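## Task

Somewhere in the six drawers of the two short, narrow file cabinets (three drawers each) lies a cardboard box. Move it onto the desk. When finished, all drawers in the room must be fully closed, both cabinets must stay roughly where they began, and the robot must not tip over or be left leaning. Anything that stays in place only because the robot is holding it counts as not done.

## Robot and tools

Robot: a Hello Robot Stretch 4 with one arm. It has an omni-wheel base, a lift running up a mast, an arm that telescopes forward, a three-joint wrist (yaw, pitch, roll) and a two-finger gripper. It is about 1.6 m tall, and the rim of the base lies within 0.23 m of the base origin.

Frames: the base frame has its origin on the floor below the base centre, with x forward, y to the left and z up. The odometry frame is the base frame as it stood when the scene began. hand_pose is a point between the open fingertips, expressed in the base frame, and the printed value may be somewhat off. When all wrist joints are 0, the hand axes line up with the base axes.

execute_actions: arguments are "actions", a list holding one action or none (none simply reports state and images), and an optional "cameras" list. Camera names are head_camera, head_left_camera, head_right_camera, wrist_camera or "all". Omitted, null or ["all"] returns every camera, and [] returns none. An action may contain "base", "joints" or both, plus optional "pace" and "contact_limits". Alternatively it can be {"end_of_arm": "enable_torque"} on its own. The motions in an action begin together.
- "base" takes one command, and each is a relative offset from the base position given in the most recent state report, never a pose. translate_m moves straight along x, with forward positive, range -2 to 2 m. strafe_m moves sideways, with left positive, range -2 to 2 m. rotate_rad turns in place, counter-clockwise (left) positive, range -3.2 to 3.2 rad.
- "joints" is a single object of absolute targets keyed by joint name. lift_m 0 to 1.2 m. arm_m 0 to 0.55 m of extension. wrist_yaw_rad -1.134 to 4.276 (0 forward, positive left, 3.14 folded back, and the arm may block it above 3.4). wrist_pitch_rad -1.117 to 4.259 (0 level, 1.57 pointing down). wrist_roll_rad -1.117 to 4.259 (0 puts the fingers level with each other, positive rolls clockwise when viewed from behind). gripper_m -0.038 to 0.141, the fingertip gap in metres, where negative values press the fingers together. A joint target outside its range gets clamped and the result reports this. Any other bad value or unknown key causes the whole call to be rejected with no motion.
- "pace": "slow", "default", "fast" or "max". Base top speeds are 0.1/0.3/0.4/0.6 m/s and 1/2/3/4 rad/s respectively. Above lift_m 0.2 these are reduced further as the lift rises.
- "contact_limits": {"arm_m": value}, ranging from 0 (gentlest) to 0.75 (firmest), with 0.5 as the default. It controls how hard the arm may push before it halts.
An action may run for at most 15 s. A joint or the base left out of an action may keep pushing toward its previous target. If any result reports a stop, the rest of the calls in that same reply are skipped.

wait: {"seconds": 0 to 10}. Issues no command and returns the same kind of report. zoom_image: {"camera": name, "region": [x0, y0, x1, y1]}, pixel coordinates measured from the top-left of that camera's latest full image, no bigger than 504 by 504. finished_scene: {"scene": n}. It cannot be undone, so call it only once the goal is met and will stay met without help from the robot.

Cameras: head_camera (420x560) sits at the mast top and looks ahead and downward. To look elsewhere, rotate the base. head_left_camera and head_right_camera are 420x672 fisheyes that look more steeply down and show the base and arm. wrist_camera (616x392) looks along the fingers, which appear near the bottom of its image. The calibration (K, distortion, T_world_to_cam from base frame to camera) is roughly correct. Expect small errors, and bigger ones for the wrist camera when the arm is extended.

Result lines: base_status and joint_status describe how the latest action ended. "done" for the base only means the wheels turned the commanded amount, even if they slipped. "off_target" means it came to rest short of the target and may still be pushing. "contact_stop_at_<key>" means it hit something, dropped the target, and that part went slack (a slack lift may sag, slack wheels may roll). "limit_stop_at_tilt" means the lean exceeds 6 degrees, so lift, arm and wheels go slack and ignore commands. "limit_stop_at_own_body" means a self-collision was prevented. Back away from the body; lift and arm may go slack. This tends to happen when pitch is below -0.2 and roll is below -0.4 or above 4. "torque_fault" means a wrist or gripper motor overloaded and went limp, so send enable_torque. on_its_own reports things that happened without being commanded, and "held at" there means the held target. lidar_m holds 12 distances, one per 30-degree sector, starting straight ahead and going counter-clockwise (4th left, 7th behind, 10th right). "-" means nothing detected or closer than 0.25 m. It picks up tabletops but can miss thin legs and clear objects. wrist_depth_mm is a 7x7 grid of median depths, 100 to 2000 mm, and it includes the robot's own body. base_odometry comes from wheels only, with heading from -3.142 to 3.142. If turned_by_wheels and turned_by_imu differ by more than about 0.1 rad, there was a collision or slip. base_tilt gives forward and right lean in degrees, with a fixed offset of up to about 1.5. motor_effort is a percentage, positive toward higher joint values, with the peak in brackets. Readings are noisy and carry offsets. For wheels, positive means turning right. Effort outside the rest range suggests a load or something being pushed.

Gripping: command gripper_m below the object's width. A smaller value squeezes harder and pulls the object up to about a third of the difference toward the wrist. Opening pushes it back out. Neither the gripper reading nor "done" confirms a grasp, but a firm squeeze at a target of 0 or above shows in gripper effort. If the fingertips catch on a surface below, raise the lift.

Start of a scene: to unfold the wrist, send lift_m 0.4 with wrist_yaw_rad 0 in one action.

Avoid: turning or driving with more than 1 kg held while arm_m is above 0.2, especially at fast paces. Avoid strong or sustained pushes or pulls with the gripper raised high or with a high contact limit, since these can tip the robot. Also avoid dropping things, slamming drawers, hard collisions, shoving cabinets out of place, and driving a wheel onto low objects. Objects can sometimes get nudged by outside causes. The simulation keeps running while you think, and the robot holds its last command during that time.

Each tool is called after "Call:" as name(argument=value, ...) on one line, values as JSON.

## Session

Call:
execute_actions(actions=[{"joints":{"lift_m":0.4,"wrist_yaw_rad":0,"wrist_roll_rad":1.57,"gripper_m":0.08}}], cameras=["head_camera","head_left_camera","head_right_camera"])

Scene clock: 2.37 s.
base_odometry: x=+0.000 y=+0.000 heading=+0.000 (m, m, rad; odometry frame)
turned_by_wheels: +0.000 (rad since the last result)
turned_by_imu: +0.001 (rad since the last result)
base_tilt: forward=-0.3 right=-0.1 (deg)
lidar_m: 1.16 1.28 1.79 1.76 1.94 2.09 1.51 2.32 2.18 2.44 2.04 1.66
base_status: not commanded
joint_positions: lift_m=+0.400 arm_m=-0.003 wrist_yaw_rad=+0.000 wrist_pitch_rad=-0.014 wrist_roll_rad=+1.570 gripper_m=+0.080
joint_status: all done
motor_effort: lift_m=+23(24) arm_m=-1(0) wrist_yaw_rad=-1(4) wrist_pitch_rad=-9(8) wrist_roll_rad=+0(3) gripper_m=-4(0) wheel_0=+0(0) wheel_1=-1(1) wheel_2=+0(0) (%)
hand_pose: x=+0.4568 y=-0.0873 z=+0.5821 quat_wxyz=(+0.707, +0.707, -0.005, +0.005) (m; base frame)
wrist_depth_mm: 1308 1366 1336 1366 1366 1138 798 / 1366 1366 1366 1397 1397 1160 809 / 1397 1397 1430 1430 1397 1205 831 / 1430 1430 960 960 991 976 831 / 1464 1464 991 991 991 1008 854 / 1499 1499 219 1008 218 1008 842 / 1576 1576 1025 155 1042 1042 842
pictures: head_camera, head_left_camera, head_right_camera
Images, in order (width x height): head_camera 420x560, head_left_camera 420x672, head_right_camera 420x672.

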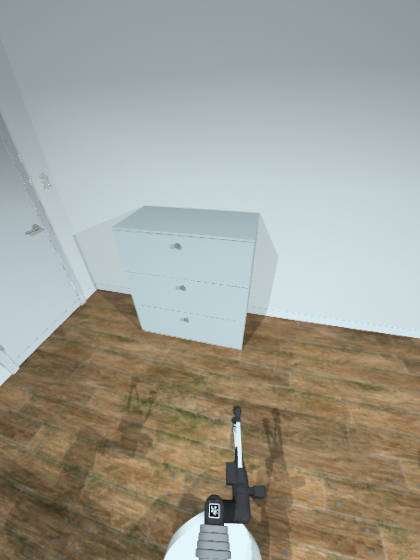

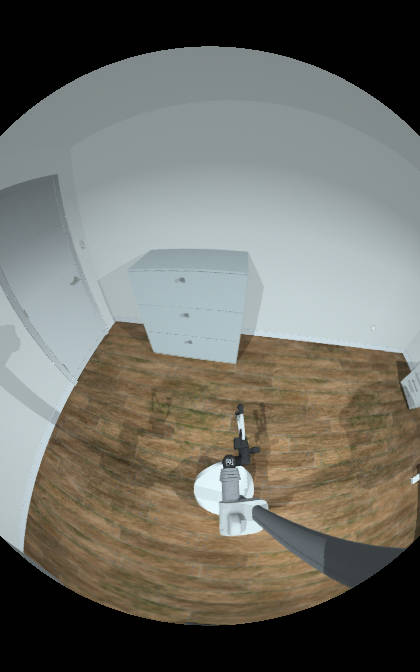

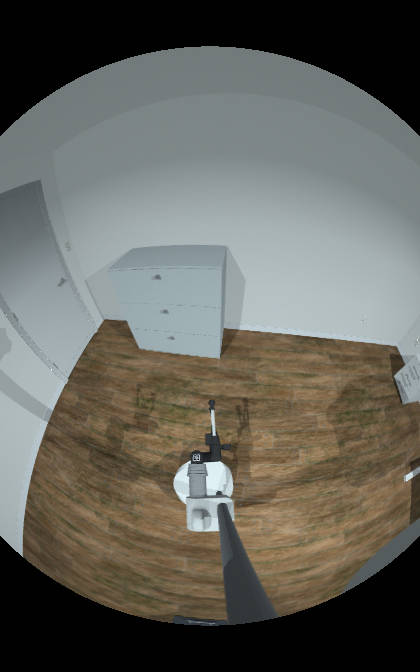

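Call:
execute_actions(actions=[{"base":{"rotate_rad":2.9},"joints":{"lift_m":0.25}}], cameras=["head_camera","head_left_camera","wrist_camera"])

Scene clock: 6.23 s.
base_odometry: x=+0.000 y=+0.000 heading=+2.900 (m, m, rad; odometry frame)
turned_by_wheels: +2.900 (rad since the last result)
turned_by_imu: +2.971 (rad since the last result)
base_tilt: forward=-0.3 right=-0.1 (deg)
lidar_m: 1.47 1.56 2.22 2.17 2.40 1.73 1.17 1.21 1.84 1.77 1.81 2.15
base_status: done
joint_positions: lift_m=+0.250 arm_m=-0.003 wrist_yaw_rad=+0.000 wrist_pitch_rad=-0.014 wrist_roll_rad=+1.570 gripper_m=+0.080
joint_status: all done
motor_effort: lift_m=+19(22) arm_m=+0(1) wrist_yaw_rad=+0(0) wrist_pitch_rad=-8(8) wrist_roll_rad=+0(0) gripper_m=-1(1) wheel_0=+0(8) wheel_1=+0(7) wheel_2=+1(8) (%)
hand_pose: x=+0.4568 y=-0.0874 z=+0.4324 quat_wxyz=(+0.707, +0.707, -0.005, +0.005) (m; base frame)
wrist_depth_mm: 1921 1921 1921 1983 1661 842 609 / 1983 1921 1921 1921 1708 854 603 / 1921 1983 1921 1921 1756 891 615 / 1863 1863 1863 1863 1808 891 627 / 1863 1921 1863 1308 1308 904 627 / 1863 1921 219 1281 219 904 621 / 1808 1863 1808 156 1308 778 640
pictures: head_camera, head_left_camera, wrist_camera
camera_calibration (this result's frames):
wrist_camera: T_world_to_cam=[[0.0189755, 0.0205651, -0.999608, 0.432383], [0.0359606, 0.999128, 0.0212379, 0.127548], [0.999173, -0.0363496, 0.0182194, -0.245003], [0, 0, 0, 1]] pos_world=[0.232009, -0.145234, 0.433968]
Images, in order (width x height): head_camera 420x560, head_left_camera 420x672, wrist_camera 616x392.

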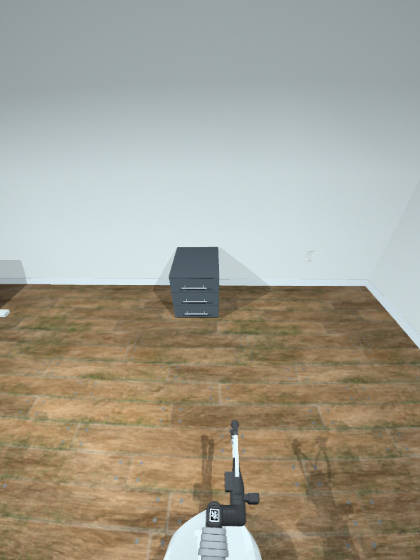

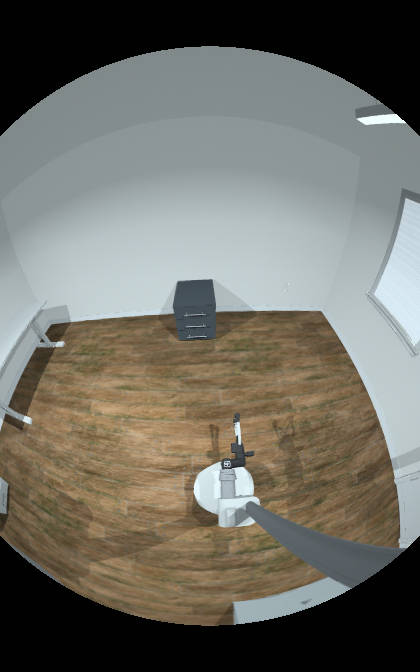

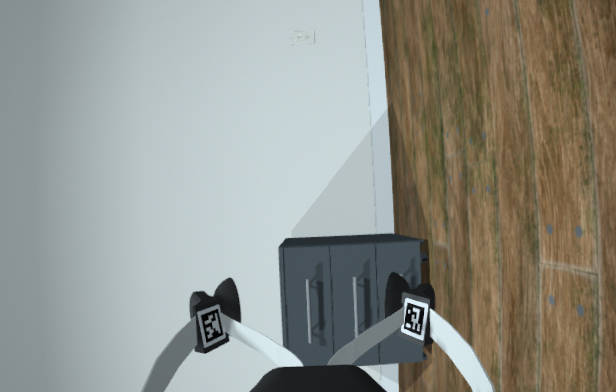

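Call:
execute_actions(actions=[{"base":{"strafe_m":0.29}}], cameras=[])

Call:
execute_actions(actions=[{"base":{"translate_m":0.82}}], cameras=["wrist_camera"])

Scene clock: 10.50 s.
base_odometry: x=-0.069 y=-0.282 heading=+2.900 (m, m, rad; odometry frame)
turned_by_wheels: +0.000 (rad since the last result)
turned_by_imu: +0.000 (rad since the last result)
base_tilt: forward=-0.3 right=-0.1 (deg)
lidar_m: 1.45 2.13 1.96 1.85 2.18 1.74 1.35 1.23 1.67 2.06 2.13 2.15
base_status: done
joint_positions: lift_m=+0.250 arm_m=-0.003 wrist_yaw_rad=+0.000 wrist_pitch_rad=-0.014 wrist_roll_rad=+1.570 gripper_m=+0.080
joint_status: not commanded
motor_effort: lift_m=+20(20) arm_m=-1(0) wrist_yaw_rad=+1(1) wrist_pitch_rad=-9(8) wrist_roll_rad=+1(0) gripper_m=-1(2) wheel_0=+0(10) wheel_1=-1(12) wheel_2=+1(5) (%)
hand_pose: x=+0.4568 y=-0.0874 z=+0.4324 quat_wxyz=(+0.707, +0.707, -0.005, +0.005) (m; base frame)
wrist_depth_mm: 1921 1921 1921 1983 1618 842 609 / 1921 1863 1921 1921 1708 866 603 / 1921 1921 1863 1863 1537 891 615 / 1921 1921 1921 1281 1308 891 621 / 1863 1863 1921 1308 1308 904 634 / 1863 1863 219 1863 218 904 627 / 1863 1863 1808 156 1618 778 640
pictures: none
No camera images: the call's "cameras" was empty. Leave "cameras" out to get every camera's image.

Scene clock: 14.73 s.
base_odometry: x=-0.866 y=-0.086 heading=+2.900 (m, m, rad; odometry frame)
turned_by_wheels: +0.000 (rad since the last result)
turned_by_imu: +0.000 (rad since the last result)
base_tilt: forward=-0.3 right=-0.1 (deg)
lidar_m: 0.64 1.27 1.69 1.88 1.95 2.60 2.03 2.10 2.17 2.02 1.81 0.70
base_status: done
joint_positions: lift_m=+0.250 arm_m=-0.003 wrist_yaw_rad=+0.000 wrist_pitch_rad=-0.014 wrist_roll_rad=+1.570 gripper_m=+0.080
joint_status: not commanded
motor_effort: lift_m=+20(20) arm_m=-1(1) wrist_yaw_rad=+0(0) wrist_pitch_rad=-9(8) wrist_roll_rad=+0(1) gripper_m=-3(1) wheel_0=+1(6) wheel_1=+0(6) wheel_2=+2(9) (%)
hand_pose: x=+0.4568 y=-0.0874 z=+0.4324 quat_wxyz=(+0.707, +0.707, -0.005, +0.005) (m; base frame)
wrist_depth_mm: 1060 1042 1060 1060 1060 831 609 / 1042 1042 1042 1060 1042 741 554 / 1042 1042 1025 473 477 473 477 / 1025 1042 1042 469 469 469 469 / 1025 1042 1042 466 466 466 469 / 1025 1025 219 459 219 466 462 / 1025 1008 741 156 459 455 459
pictures: wrist_camera
camera_calibration (this result's frames):
wrist_camera: T_world_to_cam=[[0.0189758, 0.0205646, -0.999608, 0.432353], [0.035981, 0.999127, 0.0212377, 0.127545], [0.999172, -0.0363699, 0.0182193, -0.245002], [0, 0, 0, 1]] pos_world=[0.232006, -0.145235, 0.433939]
Images, in order (width x height): wrist_camera 616x392.

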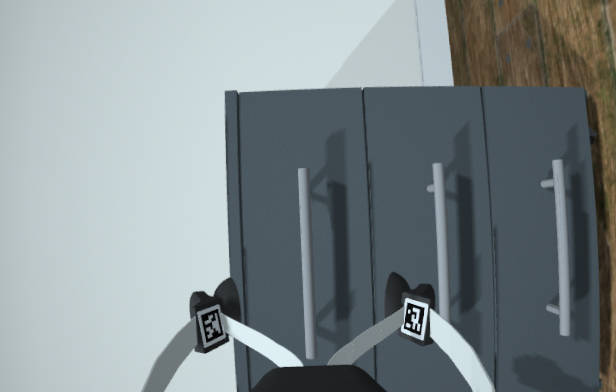

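Call:
execute_actions(actions=[{"joints":{"arm_m":0.208},"contact_limits":{"arm_m":0.15}}], cameras=[])

Call:
execute_actions(actions=[{"joints":{"gripper_m":-0.02}}], cameras=[])

Call:
execute_actions(actions=[{"base":{"translate_m":-0.3},"pace":"slow"}], cameras=["head_camera"])

Call:
zoom_image(camera="head_camera", region=[170,300,290,420])

Scene clock: 18.23 s.
base_odometry: x=-0.866 y=-0.086 heading=+2.900 (m, m, rad; odometry frame)
turned_by_wheels: +0.000 (rad since the last result)
turned_by_imu: +0.001 (rad since the last result)
base_tilt: forward=-0.3 right=-0.1 (deg)
lidar_m: 0.65 1.28 1.72 1.88 1.95 2.62 2.04 2.09 2.16 2.02 1.83 0.71
base_status: not commanded
joint_positions: lift_m=+0.250 arm_m=+0.207 wrist_yaw_rad=+0.000 wrist_pitch_rad=-0.014 wrist_roll_rad=+1.570 gripper_m=+0.080
joint_status: all done
motor_effort: lift_m=+20(20) arm_m=+5(4) wrist_yaw_rad=+1(0) wrist_pitch_rad=-8(7) wrist_roll_rad=+0(0) gripper_m=+0(1) wheel_0=+1(1) wheel_1=+0(0) wheel_2=+2(2) (%)
contact_limits: arm_m 0.15
hand_pose: x=+0.6666 y=-0.0874 z=+0.4324 quat_wxyz=(+0.707, +0.707, -0.005, +0.005) (m; base frame)
wrist_depth_mm: 831 842 262 263 264 265 - / 820 842 259 262 262 263 263 / 831 831 258 257 259 259 260 / 820 831 256 257 257 257 223 / 820 809 254 254 255 255 223 / 809 809 219 252 219 254 238 / 809 809 249 156 252 252 -
pictures: none
No camera images: the call's "cameras" was empty. Leave "cameras" out to get every camera's image.

Scene clock: 19.97 s.
base_odometry: x=-0.866 y=-0.086 heading=+2.900 (m, m, rad; odometry frame)
turned_by_wheels: +0.000 (rad since the last result)
turned_by_imu: +0.001 (rad since the last result)
base_tilt: forward=-0.3 right=-0.1 (deg)
lidar_m: 0.64 1.29 1.73 1.87 1.95 2.61 2.05 2.10 2.18 2.03 1.82 0.70
base_status: not commanded
joint_positions: lift_m=+0.250 arm_m=+0.207 wrist_yaw_rad=+0.001 wrist_pitch_rad=-0.016 wrist_roll_rad=+1.570 gripper_m=-0.019
joint_status: all done
motor_effort: lift_m=+20(20) arm_m=+3(4) wrist_yaw_rad=-1(1) wrist_pitch_rad=-2(8) wrist_roll_rad=+0(0) gripper_m=-19(15) wheel_0=+0(0) wheel_1=+0(0) wheel_2=+2(2) (%)
hand_pose: x=+0.6669 y=-0.0872 z=+0.4330 quat_wxyz=(+0.707, +0.707, -0.005, +0.006) (m; base frame)
wrist_depth_mm: 842 831 257 256 258 263 - / 831 831 254 254 255 260 263 / 831 831 253 253 253 259 258 / 820 831 251 251 251 256 224 / 820 820 249 249 249 254 225 / 820 809 246 208 247 253 253 / 809 809 180 208 246 250 -
pictures: none
No camera images: the call's "cameras" was empty. Leave "cameras" out to get every camera's image.

Scene clock: 24.23 s.
base_odometry: x=-0.575 y=-0.157 heading=+2.899 (m, m, rad; odometry frame)
turned_by_wheels: -0.001 (rad since the last result)
turned_by_imu: +0.000 (rad since the last result)
base_tilt: forward=-0.3 right=-0.1 (deg)
lidar_m: 0.64 1.58 1.97 1.86 2.40 2.31 1.74 1.77 2.14 2.04 2.13 0.69
base_status: done
joint_positions: lift_m=+0.250 arm_m=+0.207 wrist_yaw_rad=-0.007 wrist_pitch_rad=-0.016 wrist_roll_rad=+1.570 gripper_m=-0.019
joint_status: not commanded
on_its_own: wrist_yaw_rad is at rest, and its effort (+23) is outside its rest range (-13 to +13)
motor_effort: lift_m=+20(19) arm_m=+3(3) wrist_yaw_rad=+23(24) wrist_pitch_rad=-3(2) wrist_roll_rad=+0(0) gripper_m=-16(19) wheel_0=-8(11) wheel_1=-4(6) wheel_2=-2(6) (%)
hand_pose: x=+0.6661 y=-0.0896 z=+0.4330 quat_wxyz=(+0.707, +0.707, -0.008, +0.003) (m; base frame)
wrist_depth_mm: 1160 1160 258 258 258 842 609 / 1160 1138 256 255 257 854 609 / 1118 1160 253 254 254 569 574 / 1118 1138 251 252 253 569 569 / 1138 1118 248 249 250 559 569 / 1118 1118 246 208 246 554 564 / 1118 1098 181 208 245 549 554
pictures: head_camera
Images, in order (width x height): head_camera 420x560.

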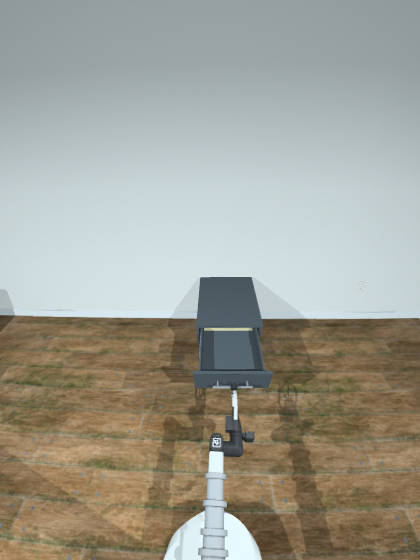

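Region (170, 300, 290, 420) of head_camera's 420x560 image, scaled by 4.200, with more detail than that image has.

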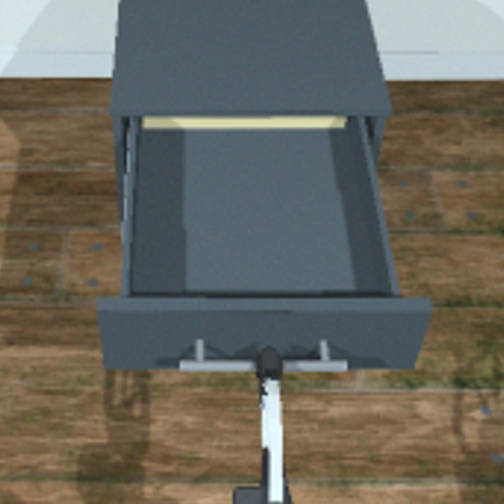

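Call:
execute_actions(actions=[{"base":{"translate_m":0.306},"pace":"slow"}], cameras=[])

Call:
execute_actions(actions=[{"joints":{"gripper_m":0.08}}], cameras=[])

Call:
execute_actions(actions=[{"joints":{"arm_m":0.13}}], cameras=[])

Call:
execute_actions(actions=[{"joints":{"lift_m":0.1}}], cameras=[])

Call:
execute_actions(actions=[{"joints":{"arm_m":0.203},"contact_limits":{"arm_m":0.15}}], cameras=[])

Call:
execute_actions(actions=[{"joints":{"gripper_m":-0.02}}], cameras=[])

Call:
execute_actions(actions=[{"base":{"translate_m":-0.3},"pace":"slow"}], cameras=["head_camera"])

Call:
zoom_image(camera="head_camera", region=[170,300,290,420])

Scene clock: 33.40 s.
base_odometry: x=-0.872 y=-0.084 heading=+2.900 (m, m, rad; odometry frame)
turned_by_wheels: +0.001 (rad since the last result)
turned_by_imu: +0.003 (rad since the last result)
base_tilt: forward=-0.3 right=-0.1 (deg)
lidar_m: 0.63 1.26 1.70 1.87 1.96 2.62 2.05 2.10 2.17 2.02 1.79 0.74
base_status: done
joint_positions: lift_m=+0.250 arm_m=+0.207 wrist_yaw_rad=+0.005 wrist_pitch_rad=-0.016 wrist_roll_rad=+1.570 gripper_m=-0.019
joint_status: not commanded
on_its_own: wrist_yaw_rad is at rest, and its effort (-14) is outside its rest range (-13 to +13)
motor_effort: lift_m=+20(20) arm_m=+3(3) wrist_yaw_rad=-14(22) wrist_pitch_rad=-2(2) wrist_roll_rad=+0(0) gripper_m=-19(17) wheel_0=+6(7) wheel_1=+4(2) wheel_2=+2(8) (%)
hand_pose: x=+0.6673 y=-0.0859 z=+0.4330 quat_wxyz=(+0.707, +0.707, -0.004, +0.008) (m; base frame)
wrist_depth_mm: 831 831 254 253 255 256 - / 820 820 253 254 253 254 254 / 820 820 251 251 252 252 252 / 820 809 249 250 251 251 251 / 820 809 249 248 249 249 250 / 798 809 247 209 247 247 249 / 798 809 180 208 246 246 -
pictures: none
No camera images: the call's "cameras" was empty. Leave "cameras" out to get every camera's image.

Scene clock: 35.13 s.
base_odometry: x=-0.872 y=-0.084 heading=+2.900 (m, m, rad; odometry frame)
turned_by_wheels: -0.001 (rad since the last result)
turned_by_imu: +0.000 (rad since the last result)
base_tilt: forward=-0.3 right=-0.1 (deg)
lidar_m: 0.63 1.25 1.72 1.88 1.95 2.61 2.03 2.11 2.16 2.00 1.80 0.71
base_status: not commanded
joint_positions: lift_m=+0.250 arm_m=+0.207 wrist_yaw_rad=+0.000 wrist_pitch_rad=-0.015 wrist_roll_rad=+1.570 gripper_m=+0.080
joint_status: all done
motor_effort: lift_m=+20(20) arm_m=+4(4) wrist_yaw_rad=+0(15) wrist_pitch_rad=-6(7) wrist_roll_rad=+0(0) gripper_m=+0(20) wheel_0=+1(5) wheel_1=+2(4) wheel_2=+0(2) (%)
hand_pose: x=+0.6668 y=-0.0873 z=+0.4326 quat_wxyz=(+0.707, +0.707, -0.005, +0.005) (m; base frame)
wrist_depth_mm: 831 831 256 257 258 258 - / 820 820 254 256 256 257 257 / 831 820 254 254 254 254 255 / 809 820 251 252 252 253 223 / 809 809 249 250 250 251 252 / 798 809 219 248 220 248 249 / 809 798 245 156 246 247 -
pictures: none
No camera images: the call's "cameras" was empty. Leave "cameras" out to get every camera's image.

Scene clock: 36.30 s.
base_odometry: x=-0.872 y=-0.084 heading=+2.900 (m, m, rad; odometry frame)
turned_by_wheels: +0.000 (rad since the last result)
turned_by_imu: +0.000 (rad since the last result)
base_tilt: forward=-0.3 right=-0.1 (deg)
lidar_m: 0.62 1.25 1.71 1.87 1.95 2.62 2.07 2.09 2.16 2.02 1.80 0.71
base_status: not commanded
joint_positions: lift_m=+0.250 arm_m=+0.131 wrist_yaw_rad=+0.000 wrist_pitch_rad=-0.015 wrist_roll_rad=+1.570 gripper_m=+0.080
joint_status: all done
motor_effort: lift_m=+19(20) arm_m=-4(8) wrist_yaw_rad=+1(1) wrist_pitch_rad=-8(7) wrist_roll_rad=+0(0) gripper_m=-1(1) wheel_0=+1(2) wheel_1=+2(2) wheel_2=+0(0) (%)
hand_pose: x=+0.5901 y=-0.0874 z=+0.4325 quat_wxyz=(+0.707, +0.707, -0.005, +0.005) (m; base frame)
wrist_depth_mm: 904 904 917 917 904 768 574 / 917 904 332 334 334 336 338 / 904 904 330 332 332 332 334 / 891 904 329 329 329 330 330 / 878 891 325 325 327 327 329 / 878 878 219 322 219 325 325 / 878 891 320 156 322 289 324
pictures: none
No camera images: the call's "cameras" was empty. Leave "cameras" out to get every camera's image.

Scene clock: 38.00 s.
base_odometry: x=-0.872 y=-0.084 heading=+2.900 (m, m, rad; odometry frame)
turned_by_wheels: +0.000 (rad since the last result)
turned_by_imu: +0.001 (rad since the last result)
base_tilt: forward=-0.3 right=-0.1 (deg)
lidar_m: 0.64 1.25 1.71 1.88 1.94 2.62 2.05 2.10 2.15 2.02 1.80 0.70
base_status: not commanded
joint_positions: lift_m=+0.100 arm_m=+0.131 wrist_yaw_rad=+0.000 wrist_pitch_rad=-0.015 wrist_roll_rad=+1.570 gripper_m=+0.080
joint_status: all done
motor_effort: lift_m=+18(25) arm_m=-4(4) wrist_yaw_rad=+1(1) wrist_pitch_rad=-7(8) wrist_roll_rad=+0(0) gripper_m=-2(0) wheel_0=+2(1) wheel_1=+2(2) wheel_2=+0(0) (%)
hand_pose: x=+0.5901 y=-0.0874 z=+0.2826 quat_wxyz=(+0.707, +0.707, -0.005, +0.005) (m; base frame)
wrist_depth_mm: 904 917 917 904 917 500 389 / 334 332 334 334 334 336 338 / 330 330 330 330 332 332 334 / 327 327 329 329 330 329 330 / 325 324 327 327 327 327 327 / 322 322 218 324 219 325 325 / 320 320 320 156 324 300 324
pictures: none
No camera images: the call's "cameras" was empty. Leave "cameras" out to get every camera's image.

Scene clock: 39.13 s.
base_odometry: x=-0.872 y=-0.084 heading=+2.900 (m, m, rad; odometry frame)
turned_by_wheels: +0.000 (rad since the last result)
turned_by_imu: +0.000 (rad since the last result)
base_tilt: forward=-0.3 right=-0.1 (deg)
lidar_m: 0.65 1.27 1.71 1.87 1.96 2.64 2.03 2.09 2.17 2.01 1.81 0.71
base_status: not commanded
joint_positions: lift_m=+0.100 arm_m=+0.202 wrist_yaw_rad=+0.000 wrist_pitch_rad=-0.015 wrist_roll_rad=+1.570 gripper_m=+0.080
joint_status: all done
motor_effort: lift_m=+18(18) arm_m=+5(3) wrist_yaw_rad=+1(1) wrist_pitch_rad=-7(8) wrist_roll_rad=+0(0) gripper_m=-4(3) wheel_0=+1(1) wheel_1=+2(2) wheel_2=+0(0) (%)
contact_limits: arm_m 0.15
hand_pose: x=+0.6616 y=-0.0874 z=+0.2826 quat_wxyz=(+0.707, +0.707, -0.005, +0.005) (m; base frame)
wrist_depth_mm: 262 263 263 263 264 265 - / 258 260 260 260 262 262 263 / 257 258 259 259 259 260 260 / 254 255 256 256 257 257 245 / 252 254 254 254 255 256 255 / 252 252 218 253 218 255 254 / 250 249 250 156 252 252 -
pictures: none
No camera images: the call's "cameras" was empty. Leave "cameras" out to get every camera's image.

Scene clock: 40.87 s.
base_odometry: x=-0.872 y=-0.084 heading=+2.899 (m, m, rad; odometry frame)
turned_by_wheels: +0.000 (rad since the last result)
turned_by_imu: +0.001 (rad since the last result)
base_tilt: forward=-0.3 right=-0.1 (deg)
lidar_m: 0.64 1.26 1.70 1.87 1.95 2.62 2.04 2.09 2.17 2.02 1.82 0.71
base_status: not commanded
joint_positions: lift_m=+0.100 arm_m=+0.202 wrist_yaw_rad=+0.001 wrist_pitch_rad=-0.013 wrist_roll_rad=+1.570 gripper_m=-0.019
joint_status: all done
motor_effort: lift_m=+18(18) arm_m=+3(5) wrist_yaw_rad=-2(2) wrist_pitch_rad=-13(13) wrist_roll_rad=+0(0) gripper_m=-17(20) wheel_0=+1(1) wheel_1=+2(2) wheel_2=+0(0) (%)
hand_pose: x=+0.6619 y=-0.0871 z=+0.2820 quat_wxyz=(+0.707, +0.707, -0.004, +0.005) (m; base frame)
wrist_depth_mm: 259 262 257 257 258 265 - / 258 259 255 255 257 263 263 / 257 256 254 254 255 259 260 / 253 254 252 252 253 258 227 / 251 253 251 250 251 256 256 / 250 252 249 210 204 255 254 / 231 249 179 210 248 251 -
pictures: none
No camera images: the call's "cameras" was empty. Leave "cameras" out to get every camera's image.

Scene clock: 45.17 s.
base_odometry: x=-0.580 y=-0.156 heading=+2.898 (m, m, rad; odometry frame)
turned_by_wheels: -0.001 (rad since the last result)
turned_by_imu: +0.000 (rad since the last result)
base_tilt: forward=-0.3 right=-0.1 (deg)
lidar_m: 0.64 1.56 1.99 1.86 2.40 2.30 1.75 1.77 2.17 2.04 2.07 0.70
base_status: done
joint_positions: lift_m=+0.100 arm_m=+0.202 wrist_yaw_rad=-0.007 wrist_pitch_rad=-0.013 wrist_roll_rad=+1.570 gripper_m=-0.019
joint_status: not commanded
on_its_own: wrist_yaw_rad is at rest, and its effort (+22) is outside its rest range (-13 to +13)
motor_effort: lift_m=+18(18) arm_m=+3(4) wrist_yaw_rad=+22(23) wrist_pitch_rad=-13(13) wrist_roll_rad=+0(0) gripper_m=-17(20) wheel_0=-6(12) wheel_1=-5(6) wheel_2=-3(8) (%)
hand_pose: x=+0.6612 y=-0.0895 z=+0.2820 quat_wxyz=(+0.707, +0.707, -0.007, +0.002) (m; base frame)
wrist_depth_mm: 1160 1160 258 259 260 535 387 / 1138 1160 256 257 258 549 397 / 1138 1160 254 254 256 559 404 / 1138 1118 252 252 253 564 399 / 1118 1118 250 250 251 564 413 / 1098 1118 248 208 196 559 413 / 1098 1098 179 209 246 466 410
pictures: head_camera
Images, in order (width x height): head_camera 420x560.

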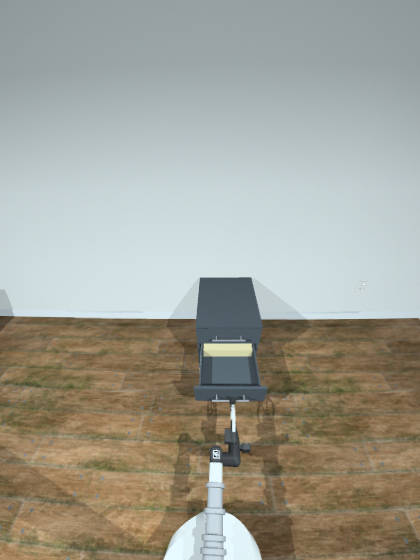

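Region (170, 300, 290, 420) of head_camera's 420x560 image, scaled by 4.200, with more detail than that image has.

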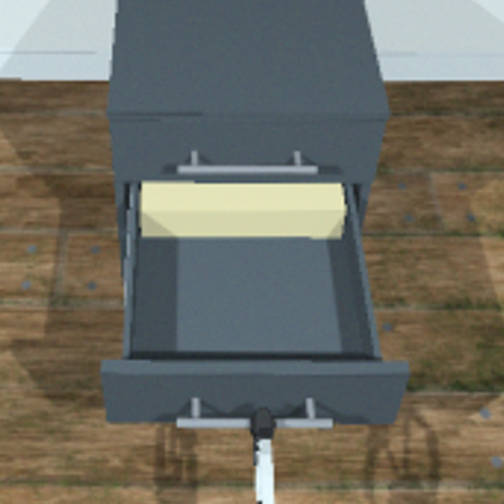

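Call:
execute_actions(actions=[{"base":{"translate_m":0.305},"pace":"slow"}], cameras=[])

Call:
execute_actions(actions=[{"joints":{"gripper_m":0.08}}], cameras=[])

Call:
execute_actions(actions=[{"joints":{"arm_m":0.1}}], cameras=[])

Call:
execute_actions(actions=[{"joints":{"lift_m":0.063,"wrist_pitch_rad":0.4}}], cameras=[])

Call:
execute_actions(actions=[{"joints":{"arm_m":0.215},"contact_limits":{"arm_m":0.15}}], cameras=[])

Call:
execute_actions(actions=[{"joints":{"gripper_m":-0.02}}], cameras=[])

Call:
execute_actions(actions=[{"base":{"translate_m":-0.3},"pace":"slow"}], cameras=["head_camera"])

Call:
zoom_image(camera="head_camera", region=[170,300,290,420])

Scene clock: 63.87 s.
base_odometry: x=-0.876 y=-0.083 heading=+2.899 (m, m, rad; odometry frame)
turned_by_wheels: +0.001 (rad since the last result)
turned_by_imu: +0.003 (rad since the last result)
base_tilt: forward=-0.3 right=-0.1 (deg)
lidar_m: 0.63 1.24 1.70 1.87 1.94 2.61 2.05 2.09 2.15 2.02 1.83 0.70
base_status: done
joint_positions: lift_m=+0.100 arm_m=+0.202 wrist_yaw_rad=+0.005 wrist_pitch_rad=-0.013 wrist_roll_rad=+1.570 gripper_m=-0.019
joint_status: not commanded
motor_effort: lift_m=+18(18) arm_m=+3(4) wrist_yaw_rad=-13(22) wrist_pitch_rad=-14(13) wrist_roll_rad=+0(0) gripper_m=-18(19) wheel_0=+5(7) wheel_1=+3(1) wheel_2=+3(6) (%)
hand_pose: x=+0.6623 y=-0.0860 z=+0.2820 quat_wxyz=(+0.707, +0.707, -0.003, +0.006) (m; base frame)
wrist_depth_mm: 255 254 255 256 256 258 - / 252 253 254 254 255 256 257 / 251 252 252 253 254 255 255 / 242 250 250 252 252 253 244 / 248 248 249 249 250 251 252 / 246 247 247 210 204 250 250 / 229 245 179 207 247 247 -
pictures: none
No camera images: the call's "cameras" was empty. Leave "cameras" out to get every camera's image.

Scene clock: 65.60 s.
base_odometry: x=-0.876 y=-0.083 heading=+2.899 (m, m, rad; odometry frame)
turned_by_wheels: -0.001 (rad since the last result)
turned_by_imu: +0.000 (rad since the last result)
base_tilt: forward=-0.3 right=-0.1 (deg)
lidar_m: 0.64 1.27 1.70 1.86 1.95 2.62 2.05 2.11 2.18 2.02 1.82 0.71
base_status: not commanded
joint_positions: lift_m=+0.100 arm_m=+0.202 wrist_yaw_rad=+0.000 wrist_pitch_rad=-0.014 wrist_roll_rad=+1.570 gripper_m=+0.080
joint_status: all done
motor_effort: lift_m=+18(18) arm_m=+3(3) wrist_yaw_rad=+0(13) wrist_pitch_rad=-11(13) wrist_roll_rad=+0(0) gripper_m=-3(14) wheel_0=+2(5) wheel_1=+1(3) wheel_2=+1(3) (%)
hand_pose: x=+0.6619 y=-0.0873 z=+0.2823 quat_wxyz=(+0.707, +0.707, -0.005, +0.005) (m; base frame)
wrist_depth_mm: 256 257 257 258 260 259 - / 255 255 257 256 257 258 258 / 253 254 254 255 255 255 256 / 250 252 252 253 253 254 245 / 250 250 251 251 252 254 252 / 247 248 218 248 219 251 251 / 229 246 247 156 248 248 -
pictures: none
No camera images: the call's "cameras" was empty. Leave "cameras" out to get every camera's image.

Scene clock: 66.90 s.
base_odometry: x=-0.876 y=-0.083 heading=+2.899 (m, m, rad; odometry frame)
turned_by_wheels: +0.000 (rad since the last result)
turned_by_imu: +0.000 (rad since the last result)
base_tilt: forward=-0.3 right=-0.1 (deg)
lidar_m: 0.62 1.25 1.71 1.86 1.94 2.63 2.07 2.10 2.15 2.02 1.78 0.71
base_status: not commanded
joint_positions: lift_m=+0.100 arm_m=+0.101 wrist_yaw_rad=+0.000 wrist_pitch_rad=-0.014 wrist_roll_rad=+1.570 gripper_m=+0.080
joint_status: all done
motor_effort: lift_m=+18(18) arm_m=-4(1) wrist_yaw_rad=+1(0) wrist_pitch_rad=-9(10) wrist_roll_rad=+1(0) gripper_m=-3(0) wheel_0=+2(2) wheel_1=+1(1) wheel_2=+1(1) (%)
hand_pose: x=+0.5602 y=-0.0874 z=+0.2824 quat_wxyz=(+0.707, +0.707, -0.005, +0.005) (m; base frame)
wrist_depth_mm: 946 946 931 931 946 539 389 / 931 359 359 359 362 362 384 / 355 357 357 357 357 359 382 / 355 353 355 355 355 357 379 / 351 351 351 353 353 353 364 / 891 347 218 347 219 353 353 / 621 345 349 156 347 330 351
pictures: none
No camera images: the call's "cameras" was empty. Leave "cameras" out to get every camera's image.

Scene clock: 67.90 s.
base_odometry: x=-0.876 y=-0.083 heading=+2.899 (m, m, rad; odometry frame)
turned_by_wheels: +0.000 (rad since the last result)
turned_by_imu: +0.000 (rad since the last result)
base_tilt: forward=-0.3 right=-0.1 (deg)
lidar_m: 0.62 1.25 1.70 1.87 1.96 2.63 2.06 2.10 2.15 2.02 1.79 0.70
base_status: not commanded
joint_positions: lift_m=+0.063 arm_m=+0.101 wrist_yaw_rad=+0.000 wrist_pitch_rad=+0.402 wrist_roll_rad=+1.570 gripper_m=+0.080
joint_status: all done
motor_effort: lift_m=+18(17) arm_m=-4(4) wrist_yaw_rad=+1(2) wrist_pitch_rad=-6(7) wrist_roll_rad=+0(1) gripper_m=-3(1) wheel_0=+2(2) wheel_1=+1(1) wheel_2=+1(1) (%)
hand_pose: x=+0.5372 y=-0.0874 z=+0.1286 quat_wxyz=(+0.693, +0.693, +0.141, -0.141) (m; base frame)
wrist_depth_mm: 788 866 904 508 336 248 - / 306 334 370 430 340 252 212 / 303 330 364 402 343 254 214 / 293 325 355 397 345 255 213 / 291 325 349 392 347 255 216 / 291 320 219 389 219 256 216 / 290 312 340 156 332 236 -
pictures: none
No camera images: the call's "cameras" was empty. Leave "cameras" out to get every camera's image.

Scene clock: 69.27 s.
base_odometry: x=-0.876 y=-0.083 heading=+2.899 (m, m, rad; odometry frame)
turned_by_wheels: +0.000 (rad since the last result)
turned_by_imu: +0.000 (rad since the last result)
base_tilt: forward=-0.3 right=-0.1 (deg)
lidar_m: 0.63 1.26 1.70 1.87 1.96 2.64 2.05 2.11 2.16 2.00 1.81 0.69
base_status: not commanded
joint_positions: lift_m=+0.063 arm_m=+0.214 wrist_yaw_rad=-0.001 wrist_pitch_rad=+0.402 wrist_roll_rad=+1.570 gripper_m=+0.080
joint_status: all done
motor_effort: lift_m=+18(18) arm_m=+7(9) wrist_yaw_rad=+4(4) wrist_pitch_rad=-5(7) wrist_roll_rad=+0(0) gripper_m=+0(3) wheel_0=+1(1) wheel_1=+1(1) wheel_2=+0(1) (%)
contact_limits: arm_m 0.15
hand_pose: x=+0.6502 y=-0.0877 z=+0.1287 quat_wxyz=(+0.693, +0.693, +0.141, -0.141) (m; base frame)
wrist_depth_mm: 211 229 253 286 320 248 - / 209 227 250 277 310 250 211 / 208 225 248 274 312 254 214 / 206 224 246 265 314 255 212 / 204 222 244 262 301 256 216 / 202 219 216 258 220 255 216 / 202 211 237 154 301 235 -
pictures: none
No camera images: the call's "cameras" was empty. Leave "cameras" out to get every camera's image.

Scene clock: 71.00 s.
base_odometry: x=-0.876 y=-0.083 heading=+2.899 (m, m, rad; odometry frame)
turned_by_wheels: +0.000 (rad since the last result)
turned_by_imu: +0.001 (rad since the last result)
base_tilt: forward=-0.3 right=-0.1 (deg)
lidar_m: 0.64 1.27 1.69 1.86 1.96 2.62 2.06 2.11 2.15 2.01 1.82 0.69
base_status: not commanded
joint_positions: lift_m=+0.063 arm_m=+0.214 wrist_yaw_rad=+0.001 wrist_pitch_rad=+0.403 wrist_roll_rad=+1.570 gripper_m=-0.019
joint_status: all done
motor_effort: lift_m=+19(18) arm_m=+3(6) wrist_yaw_rad=+0(4) wrist_pitch_rad=-10(10) wrist_roll_rad=+0(0) gripper_m=-17(22) wheel_0=+1(1) wheel_1=+1(1) wheel_2=+0(0) (%)
hand_pose: x=+0.6507 y=-0.0873 z=+0.1282 quat_wxyz=(+0.693, +0.692, +0.142, -0.141) (m; base frame)
wrist_depth_mm: 211 229 250 281 317 246 - / 208 227 247 274 306 249 210 / 207 225 244 272 309 252 213 / 206 223 243 264 310 253 213 / 204 221 239 258 298 254 214 / 202 220 232 214 286 252 214 / 200 213 180 222 281 224 -
pictures: none
No camera images: the call's "cameras" was empty. Leave "cameras" out to get every camera's image.

Scene clock: 75.30 s.
base_odometry: x=-0.585 y=-0.155 heading=+2.897 (m, m, rad; odometry frame)
turned_by_wheels: -0.001 (rad since the last result)
turned_by_imu: +0.000 (rad since the last result)
base_tilt: forward=-0.3 right=-0.1 (deg)
lidar_m: 0.63 1.55 1.96 1.86 2.38 2.32 1.75 1.77 2.19 2.04 2.09 0.70
base_status: done
joint_positions: lift_m=+0.063 arm_m=+0.214 wrist_yaw_rad=-0.007 wrist_pitch_rad=+0.403 wrist_roll_rad=+1.570 gripper_m=-0.019
joint_status: not commanded
on_its_own: wrist_yaw_rad is at rest, and its effort (+21) is outside its rest range (-13 to +13)
motor_effort: lift_m=+19(19) arm_m=+3(4) wrist_yaw_rad=+21(22) wrist_pitch_rad=-10(11) wrist_roll_rad=+0(0) gripper_m=-16(23) wheel_0=-7(8) wheel_1=-4(2) wheel_2=-3(8) (%)
hand_pose: x=+0.6501 y=-0.0892 z=+0.1281 quat_wxyz=(+0.693, +0.693, +0.139, -0.144) (m; base frame)
wrist_depth_mm: 976 1042 251 283 325 247 - / 960 1025 248 276 307 249 211 / 469 504 246 273 310 252 214 / 462 500 244 265 312 253 214 / 459 496 240 257 298 254 215 / 452 492 232 212 281 253 213 / 449 480 180 223 281 224 -
pictures: head_camera
Images, in order (width x height): head_camera 420x560.

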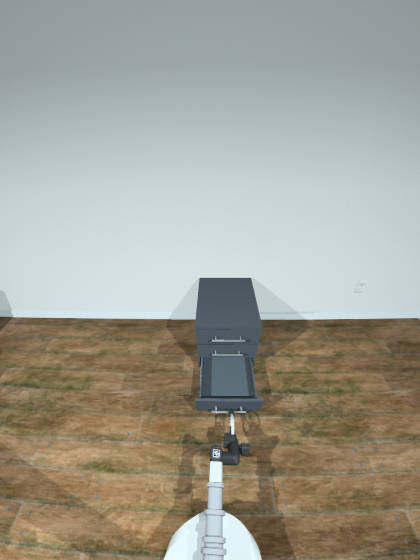

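Region (170, 300, 290, 420) of head_camera's 420x560 image, scaled by 4.200, with more detail than that image has.

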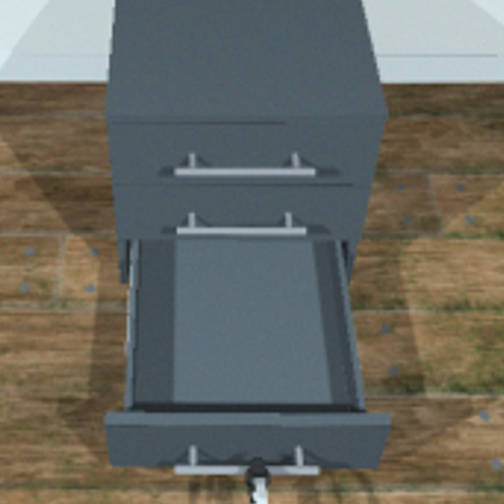

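Same layout as before probably.

Call:
execute_actions(actions=[{"base":{"translate_m":0.304},"pace":"slow"}], cameras=[])

Call:
execute_actions(actions=[{"joints":{"gripper_m":0.08}}], cameras=[])

Call:
execute_actions(actions=[{"joints":{"arm_m":0.05}}], cameras=[])

Call:
execute_actions(actions=[{"base":{"translate_m":-1.3},"joints":{"arm_m":0.0,"wrist_pitch_rad":0,"lift_m":0.2}}], cameras=["wrist_camera"])

Call:
execute_actions(actions=[{"base":{"rotate_rad":1.555}}], cameras=["head_camera","wrist_camera"])

Scene clock: 83.67 s.
base_odometry: x=-0.880 y=-0.082 heading=+2.898 (m, m, rad; odometry frame)
turned_by_wheels: +0.001 (rad since the last result)
turned_by_imu: +0.003 (rad since the last result)
base_tilt: forward=-0.3 right=-0.1 (deg)
lidar_m: 0.64 1.25 1.68 1.87 1.97 2.64 2.06 2.11 2.18 2.02 1.80 0.69
base_status: done
joint_positions: lift_m=+0.063 arm_m=+0.214 wrist_yaw_rad=+0.003 wrist_pitch_rad=+0.404 wrist_roll_rad=+1.570 gripper_m=-0.019
joint_status: not commanded
motor_effort: lift_m=+19(19) arm_m=+4(4) wrist_yaw_rad=-9(20) wrist_pitch_rad=-11(11) wrist_roll_rad=+0(1) gripper_m=-18(17) wheel_0=+6(6) wheel_1=+3(2) wheel_2=+1(8) (%)
hand_pose: x=+0.6509 y=-0.0865 z=+0.1281 quat_wxyz=(+0.693, +0.692, +0.143, -0.140) (m; base frame)
wrist_depth_mm: 206 224 247 279 317 246 - / 204 223 245 272 306 249 211 / 204 220 244 270 309 252 213 / 202 220 242 259 312 253 213 / 201 217 239 257 298 254 215 / 199 216 232 213 279 253 214 / 198 210 180 224 281 225 -
pictures: none
No camera images: the call's "cameras" was empty. Leave "cameras" out to get every camera's image.

Scene clock: 85.40 s.
base_odometry: x=-0.880 y=-0.082 heading=+2.898 (m, m, rad; odometry frame)
turned_by_wheels: +0.000 (rad since the last result)
turned_by_imu: +0.000 (rad since the last result)
base_tilt: forward=-0.3 right=-0.1 (deg)
lidar_m: 0.64 1.24 1.69 1.87 1.94 2.61 2.06 2.09 2.15 2.03 1.82 0.69
base_status: not commanded
joint_positions: lift_m=+0.063 arm_m=+0.214 wrist_yaw_rad=+0.000 wrist_pitch_rad=+0.405 wrist_roll_rad=+1.570 gripper_m=+0.080
joint_status: all done
motor_effort: lift_m=+19(19) arm_m=+3(4) wrist_yaw_rad=+1(9) wrist_pitch_rad=-14(15) wrist_roll_rad=+0(0) gripper_m=+0(16) wheel_0=+3(6) wheel_1=+0(3) wheel_2=+1(1) (%)
hand_pose: x=+0.6505 y=-0.0874 z=+0.1278 quat_wxyz=(+0.693, +0.692, +0.142, -0.142) (m; base frame)
wrist_depth_mm: 208 225 249 286 319 245 - / 206 224 248 274 304 248 209 / 204 222 245 271 307 251 212 / 203 221 243 263 309 252 213 / 201 219 240 259 297 253 213 / 200 216 220 255 219 252 213 / 198 211 232 153 297 232 -
pictures: none
No camera images: the call's "cameras" was empty. Leave "cameras" out to get every camera's image.

Scene clock: 86.97 s.
base_odometry: x=-0.880 y=-0.082 heading=+2.898 (m, m, rad; odometry frame)
turned_by_wheels: +0.000 (rad since the last result)
turned_by_imu: +0.001 (rad since the last result)
base_tilt: forward=-0.3 right=-0.1 (deg)
lidar_m: 0.62 1.23 1.68 1.88 1.93 2.62 2.06 2.10 2.17 2.01 1.81 0.70
base_status: not commanded
joint_positions: lift_m=+0.063 arm_m=+0.051 wrist_yaw_rad=+0.000 wrist_pitch_rad=+0.402 wrist_roll_rad=+1.570 gripper_m=+0.080
joint_status: all done
motor_effort: lift_m=+19(19) arm_m=-4(2) wrist_yaw_rad=+1(0) wrist_pitch_rad=-8(14) wrist_roll_rad=+0(0) gripper_m=+0(2) wheel_0=+3(3) wheel_1=+0(0) wheel_2=+1(1) (%)
hand_pose: x=+0.4871 y=-0.0874 z=+0.1284 quat_wxyz=(+0.693, +0.693, +0.141, -0.141) (m; base frame)
wrist_depth_mm: 831 904 946 508 338 248 - / 351 402 788 477 340 250 213 / 342 373 410 445 342 254 215 / 336 370 399 439 347 256 211 / 329 366 397 439 347 256 216 / 329 362 219 433 219 255 216 / 327 353 382 156 332 236 -
pictures: none
No camera images: the call's "cameras" was empty. Leave "cameras" out to get every camera's image.

Scene clock: 92.80 s.
base_odometry: x=+0.381 y=-0.396 heading=+2.898 (m, m, rad; odometry frame)
turned_by_wheels: +0.000 (rad since the last result)
turned_by_imu: +0.005 (rad since the last result)
base_tilt: forward=-0.3 right=-0.1 (deg)
lidar_m: 1.93 2.60 1.98 2.03 1.77 1.25 1.19 0.79 1.00 2.05 2.16 2.66
base_status: done
joint_positions: lift_m=+0.200 arm_m=+0.001 wrist_yaw_rad=+0.000 wrist_pitch_rad=+0.003 wrist_roll_rad=+1.570 gripper_m=+0.080
joint_status: all done
motor_effort: lift_m=+22(29) arm_m=-5(5) wrist_yaw_rad=+1(0) wrist_pitch_rad=-9(16) wrist_roll_rad=+0(1) gripper_m=-2(2) wheel_0=+1(6) wheel_1=-1(3) wheel_2=-1(10) (%)
hand_pose: x=+0.4602 y=-0.0874 z=+0.3772 quat_wxyz=(+0.707, +0.707, +0.001, -0.001) (m; base frame)
wrist_depth_mm: - - - - 1336 715 521 / - - - - 1397 732 530 / - - - - 1430 750 525 / - - - 1808 1499 759 535 / - - - 1808 1499 768 539 / - - 218 - 218 768 554 / - - - 156 1366 661 549
pictures: wrist_camera
camera_calibration (this result's frames):
wrist_camera: T_world_to_cam=[[0.00192906, 0.0206599, -0.999785, 0.38508], [0.0363935, 0.999123, 0.0207165, 0.128616], [0.999336, -0.0364256, 0.00117548, -0.241059], [0, 0, 0, 1]] pos_world=[0.235475, -0.145239, 0.382616]
Images, in order (width x height): wrist_camera 616x392.

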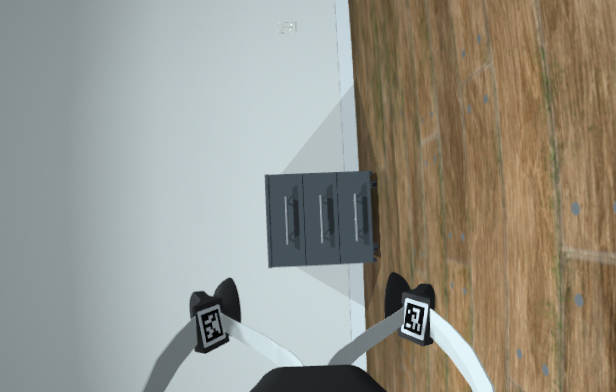

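Scene clock: 94.83 s.
base_odometry: x=+0.381 y=-0.396 heading=-1.830 (m, m, rad; odometry frame)
turned_by_wheels: +1.555 (rad since the last result)
turned_by_imu: +1.593 (rad since the last result)
base_tilt: forward=-0.3 right=-0.1 (deg)
lidar_m: 2.05 1.75 1.24 1.18 0.79 1.00 2.07 2.17 2.67 1.96 2.62 1.98
base_status: done
joint_positions: lift_m=+0.200 arm_m=+0.001 wrist_yaw_rad=+0.000 wrist_pitch_rad=+0.003 wrist_roll_rad=+1.570 gripper_m=+0.080
joint_status: not commanded
motor_effort: lift_m=+22(22) arm_m=-4(4) wrist_yaw_rad=+1(1) wrist_pitch_rad=-10(9) wrist_roll_rad=+0(0) gripper_m=-2(0) wheel_0=+0(7) wheel_1=-1(2) wheel_2=+2(6) (%)
hand_pose: x=+0.4602 y=-0.0874 z=+0.3773 quat_wxyz=(+0.707, +0.707, +0.001, -0.001) (m; base frame)
wrist_depth_mm: - - - - 1336 723 521 / - - - - 1397 732 530 / - - - - 1430 750 530 / - - - - 1499 759 535 / - - - - 1499 778 539 / - - 219 1863 219 768 554 / - - - 156 1366 661 549
pictures: head_camera, wrist_camera
camera_calibration (this result's frames):
wrist_camera: T_world_to_cam=[[0.00193154, 0.0206599, -0.999785, 0.385102], [0.0364071, 0.999122, 0.0207166, 0.128613], [0.999335, -0.0364393, 0.00117768, -0.241063], [0, 0, 0, 1]] pos_world=[0.235476, -0.14524, 0.382639]
Images, in order (width x height): head_camera 420x560, wrist_camera 616x392.

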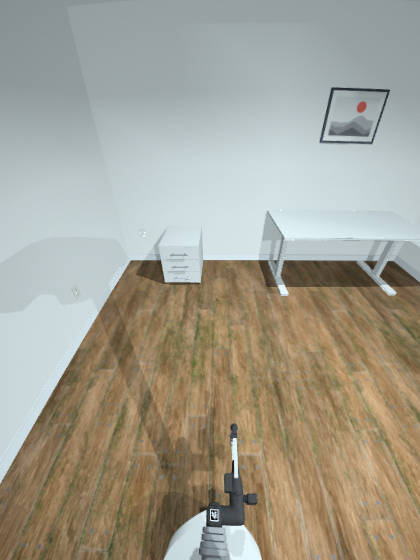

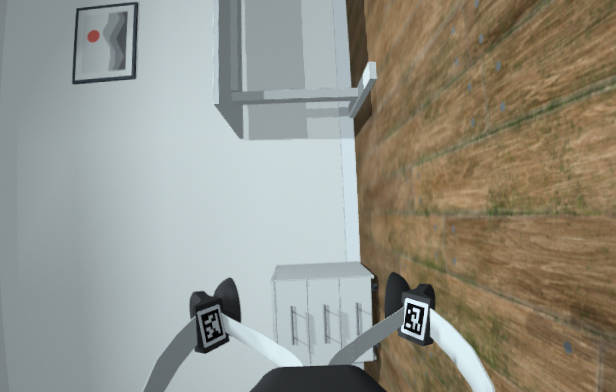

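Call:
execute_actions(actions=[{"base":{"translate_m":1.38}}], cameras=[])

Call:
execute_actions(actions=[{"base":{"strafe_m":0.54},"joints":{"lift_m":0.255}}], cameras=["wrist_camera"])

Scene clock: 102.33 s.
base_odometry: x=+0.027 y=-1.730 heading=-1.830 (m, m, rad; odometry frame)
turned_by_wheels: +0.000 (rad since the last result)
turned_by_imu: +0.001 (rad since the last result)
base_tilt: forward=-0.3 right=-0.1 (deg)
lidar_m: 0.89 0.70 1.30 1.21 1.28 1.74 3.55 3.60 2.35 2.13 0.76 0.81
base_status: done
joint_positions: lift_m=+0.200 arm_m=+0.001 wrist_yaw_rad=+0.000 wrist_pitch_rad=+0.003 wrist_roll_rad=+1.570 gripper_m=+0.080
joint_status: not commanded
motor_effort: lift_m=+22(22) arm_m=-4(4) wrist_yaw_rad=+1(1) wrist_pitch_rad=-9(9) wrist_roll_rad=+0(0) gripper_m=-3(1) wheel_0=+1(5) wheel_1=+0(6) wheel_2=+2(8) (%)
hand_pose: x=+0.4602 y=-0.0874 z=+0.3773 quat_wxyz=(+0.707, +0.707, +0.001, -0.001) (m; base frame)
wrist_depth_mm: 1042 1060 1060 1078 1060 715 521 / 1042 1060 1060 1060 1060 732 525 / 1042 1042 1060 1042 1060 750 525 / 1042 1042 1042 1060 1042 750 535 / 1025 1025 1060 1042 1060 759 539 / 1008 1025 218 1025 219 778 549 / 1008 1008 1025 156 854 661 549
pictures: none
No camera images: the call's "cameras" was empty. Leave "cameras" out to get every camera's image.

Scene clock: 105.47 s.
base_odometry: x=+0.549 y=-1.868 heading=-1.830 (m, m, rad; odometry frame)
turned_by_wheels: +0.000 (rad since the last result)
turned_by_imu: -0.001 (rad since the last result)
base_tilt: forward=-0.3 right=-0.1 (deg)
lidar_m: 0.64 1.02 0.72 0.66 0.71 0.98 1.74 3.61 2.83 2.11 1.19 0.67
base_status: done
joint_positions: lift_m=+0.255 arm_m=+0.001 wrist_yaw_rad=+0.000 wrist_pitch_rad=+0.003 wrist_roll_rad=+1.570 gripper_m=+0.080
joint_status: all done
motor_effort: lift_m=+23(22) arm_m=-4(5) wrist_yaw_rad=+1(1) wrist_pitch_rad=-9(8) wrist_roll_rad=+0(0) gripper_m=-3(4) wheel_0=+1(9) wheel_1=-2(8) wheel_2=+1(2) (%)
hand_pose: x=+0.4602 y=-0.0874 z=+0.4322 quat_wxyz=(+0.707, +0.707, +0.001, -0.001) (m; base frame)
wrist_depth_mm: 1042 1042 1042 1042 1060 820 597 / 1042 1042 1042 452 455 459 459 / 1025 1042 459 452 455 459 459 / 1025 1008 452 449 452 455 455 / 1008 1025 1025 445 445 452 455 / 1008 1008 220 445 218 452 452 / 991 991 439 156 445 445 449
pictures: wrist_camera
camera_calibration (this result's frames):
wrist_camera: T_world_to_cam=[[0.00195102, 0.0206599, -0.999785, 0.44004], [0.0364362, 0.999121, 0.0207172, 0.127469], [0.999334, -0.0364688, 0.00119654, -0.241129], [0, 0, 0, 1]] pos_world=[0.235466, -0.145242, 0.437593]
Images, in order (width x height): wrist_camera 616x392.

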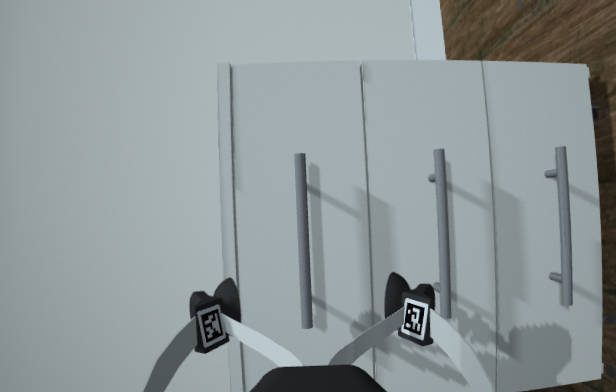

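Call:
execute_actions(actions=[{"base":{"strafe_m":-0.025},"joints":{"arm_m":0.192},"contact_limits":{"arm_m":0.15}}], cameras=[])

Call:
execute_actions(actions=[{"joints":{"gripper_m":-0.02}}], cameras=[])

Call:
execute_actions(actions=[{"base":{"translate_m":-0.3},"pace":"slow"}], cameras=["head_camera"])

Call:
zoom_image(camera="head_camera", region=[170,300,290,420])

Scene clock: 109.17 s.
base_odometry: x=+0.525 y=-1.862 heading=-1.830 (m, m, rad; odometry frame)
turned_by_wheels: +0.000 (rad since the last result)
turned_by_imu: +0.002 (rad since the last result)
base_tilt: forward=-0.3 right=-0.1 (deg)
lidar_m: 0.64 1.06 0.75 0.70 0.73 0.99 1.75 3.64 2.81 2.12 1.19 0.69
base_status: done
joint_positions: lift_m=+0.255 arm_m=+0.191 wrist_yaw_rad=+0.000 wrist_pitch_rad=+0.002 wrist_roll_rad=+1.570 gripper_m=+0.080
joint_status: all done
motor_effort: lift_m=+23(23) arm_m=+5(6) wrist_yaw_rad=+1(1) wrist_pitch_rad=-8(8) wrist_roll_rad=+0(0) gripper_m=-5(1) wheel_0=+0(6) wheel_1=+2(8) wheel_2=+0(2) (%)
contact_limits: arm_m 0.15
hand_pose: x=+0.6506 y=-0.0874 z=+0.4323 quat_wxyz=(+0.707, +0.707, +0.001, -0.001) (m; base frame)
wrist_depth_mm: 842 854 258 260 263 265 - / 831 842 257 260 262 263 265 / 831 842 257 258 260 262 264 / 831 831 256 256 258 260 260 / 820 820 253 255 256 258 260 / 809 809 219 254 219 256 242 / 798 809 251 155 255 256 -
pictures: none
No camera images: the call's "cameras" was empty. Leave "cameras" out to get every camera's image.

Scene clock: 110.90 s.
base_odometry: x=+0.525 y=-1.862 heading=-1.830 (m, m, rad; odometry frame)
turned_by_wheels: +0.000 (rad since the last result)
turned_by_imu: +0.001 (rad since the last result)
base_tilt: forward=-0.3 right=-0.1 (deg)
lidar_m: 0.63 1.03 0.74 0.70 0.71 1.00 1.73 3.63 2.83 2.12 1.20 0.69
base_status: not commanded
joint_positions: lift_m=+0.255 arm_m=+0.191 wrist_yaw_rad=+0.001 wrist_pitch_rad=+0.001 wrist_roll_rad=+1.570 gripper_m=-0.019
joint_status: all done
motor_effort: lift_m=+22(22) arm_m=+3(4) wrist_yaw_rad=-1(2) wrist_pitch_rad=-2(7) wrist_roll_rad=+0(0) gripper_m=-16(16) wheel_0=-1(1) wheel_1=+2(2) wheel_2=+1(1) (%)
hand_pose: x=+0.6509 y=-0.0872 z=+0.4329 quat_wxyz=(+0.707, +0.707, +0.000, +0.000) (m; base frame)
wrist_depth_mm: 842 842 255 257 258 263 - / 831 842 254 255 257 263 262 / 831 842 253 254 256 260 262 / 820 842 252 252 253 258 227 / 820 820 250 251 253 257 227 / 820 820 249 208 252 257 226 / 798 809 179 215 249 255 -
pictures: none
No camera images: the call's "cameras" was empty. Leave "cameras" out to get every camera's image.

Scene clock: 115.17 s.
base_odometry: x=+0.602 y=-1.572 heading=-1.831 (m, m, rad; odometry frame)
turned_by_wheels: -0.001 (rad since the last result)
turned_by_imu: +0.001 (rad since the last result)
base_tilt: forward=-0.3 right=-0.1 (deg)
lidar_m: 0.66 1.03 0.74 0.68 0.73 0.99 1.44 3.31 2.69 3.03 1.34 0.68
base_status: done
joint_positions: lift_m=+0.255 arm_m=+0.191 wrist_yaw_rad=-0.005 wrist_pitch_rad=+0.001 wrist_roll_rad=+1.570 gripper_m=-0.019
joint_status: not commanded
on_its_own: wrist_yaw_rad is at rest, and its effort (+16) is outside its rest range (-13 to +13)
motor_effort: lift_m=+22(23) arm_m=+3(3) wrist_yaw_rad=+16(16) wrist_pitch_rad=-3(3) wrist_roll_rad=+0(0) gripper_m=-19(20) wheel_0=-7(6) wheel_1=-4(6) wheel_2=-1(6) (%)
hand_pose: x=+0.6504 y=-0.0890 z=+0.4329 quat_wxyz=(+0.707, +0.707, -0.002, -0.002) (m; base frame)
wrist_depth_mm: 1182 1160 255 257 259 820 603 / 1138 1160 255 256 258 842 597 / 1160 1160 253 255 256 569 580 / 1160 1160 252 253 254 569 574 / 1118 1118 250 251 252 564 569 / 1118 1118 249 213 251 564 569 / 1098 1118 179 209 249 554 564
pictures: head_camera
Images, in order (width x height): head_camera 420x560.

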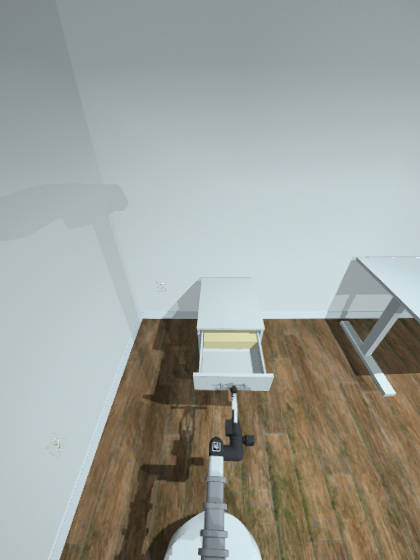

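Region (170, 300, 290, 420) of head_camera's 420x560 image, scaled by 4.200, with more detail than that image has.

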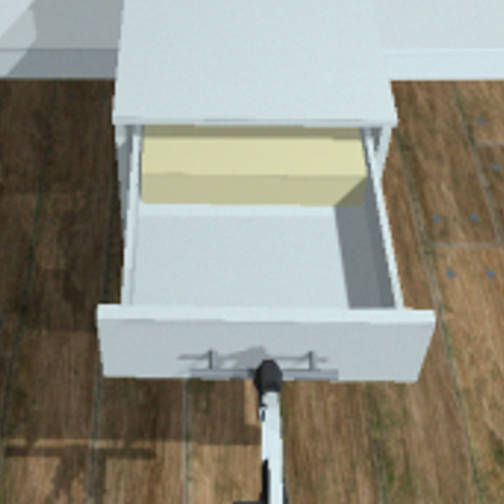

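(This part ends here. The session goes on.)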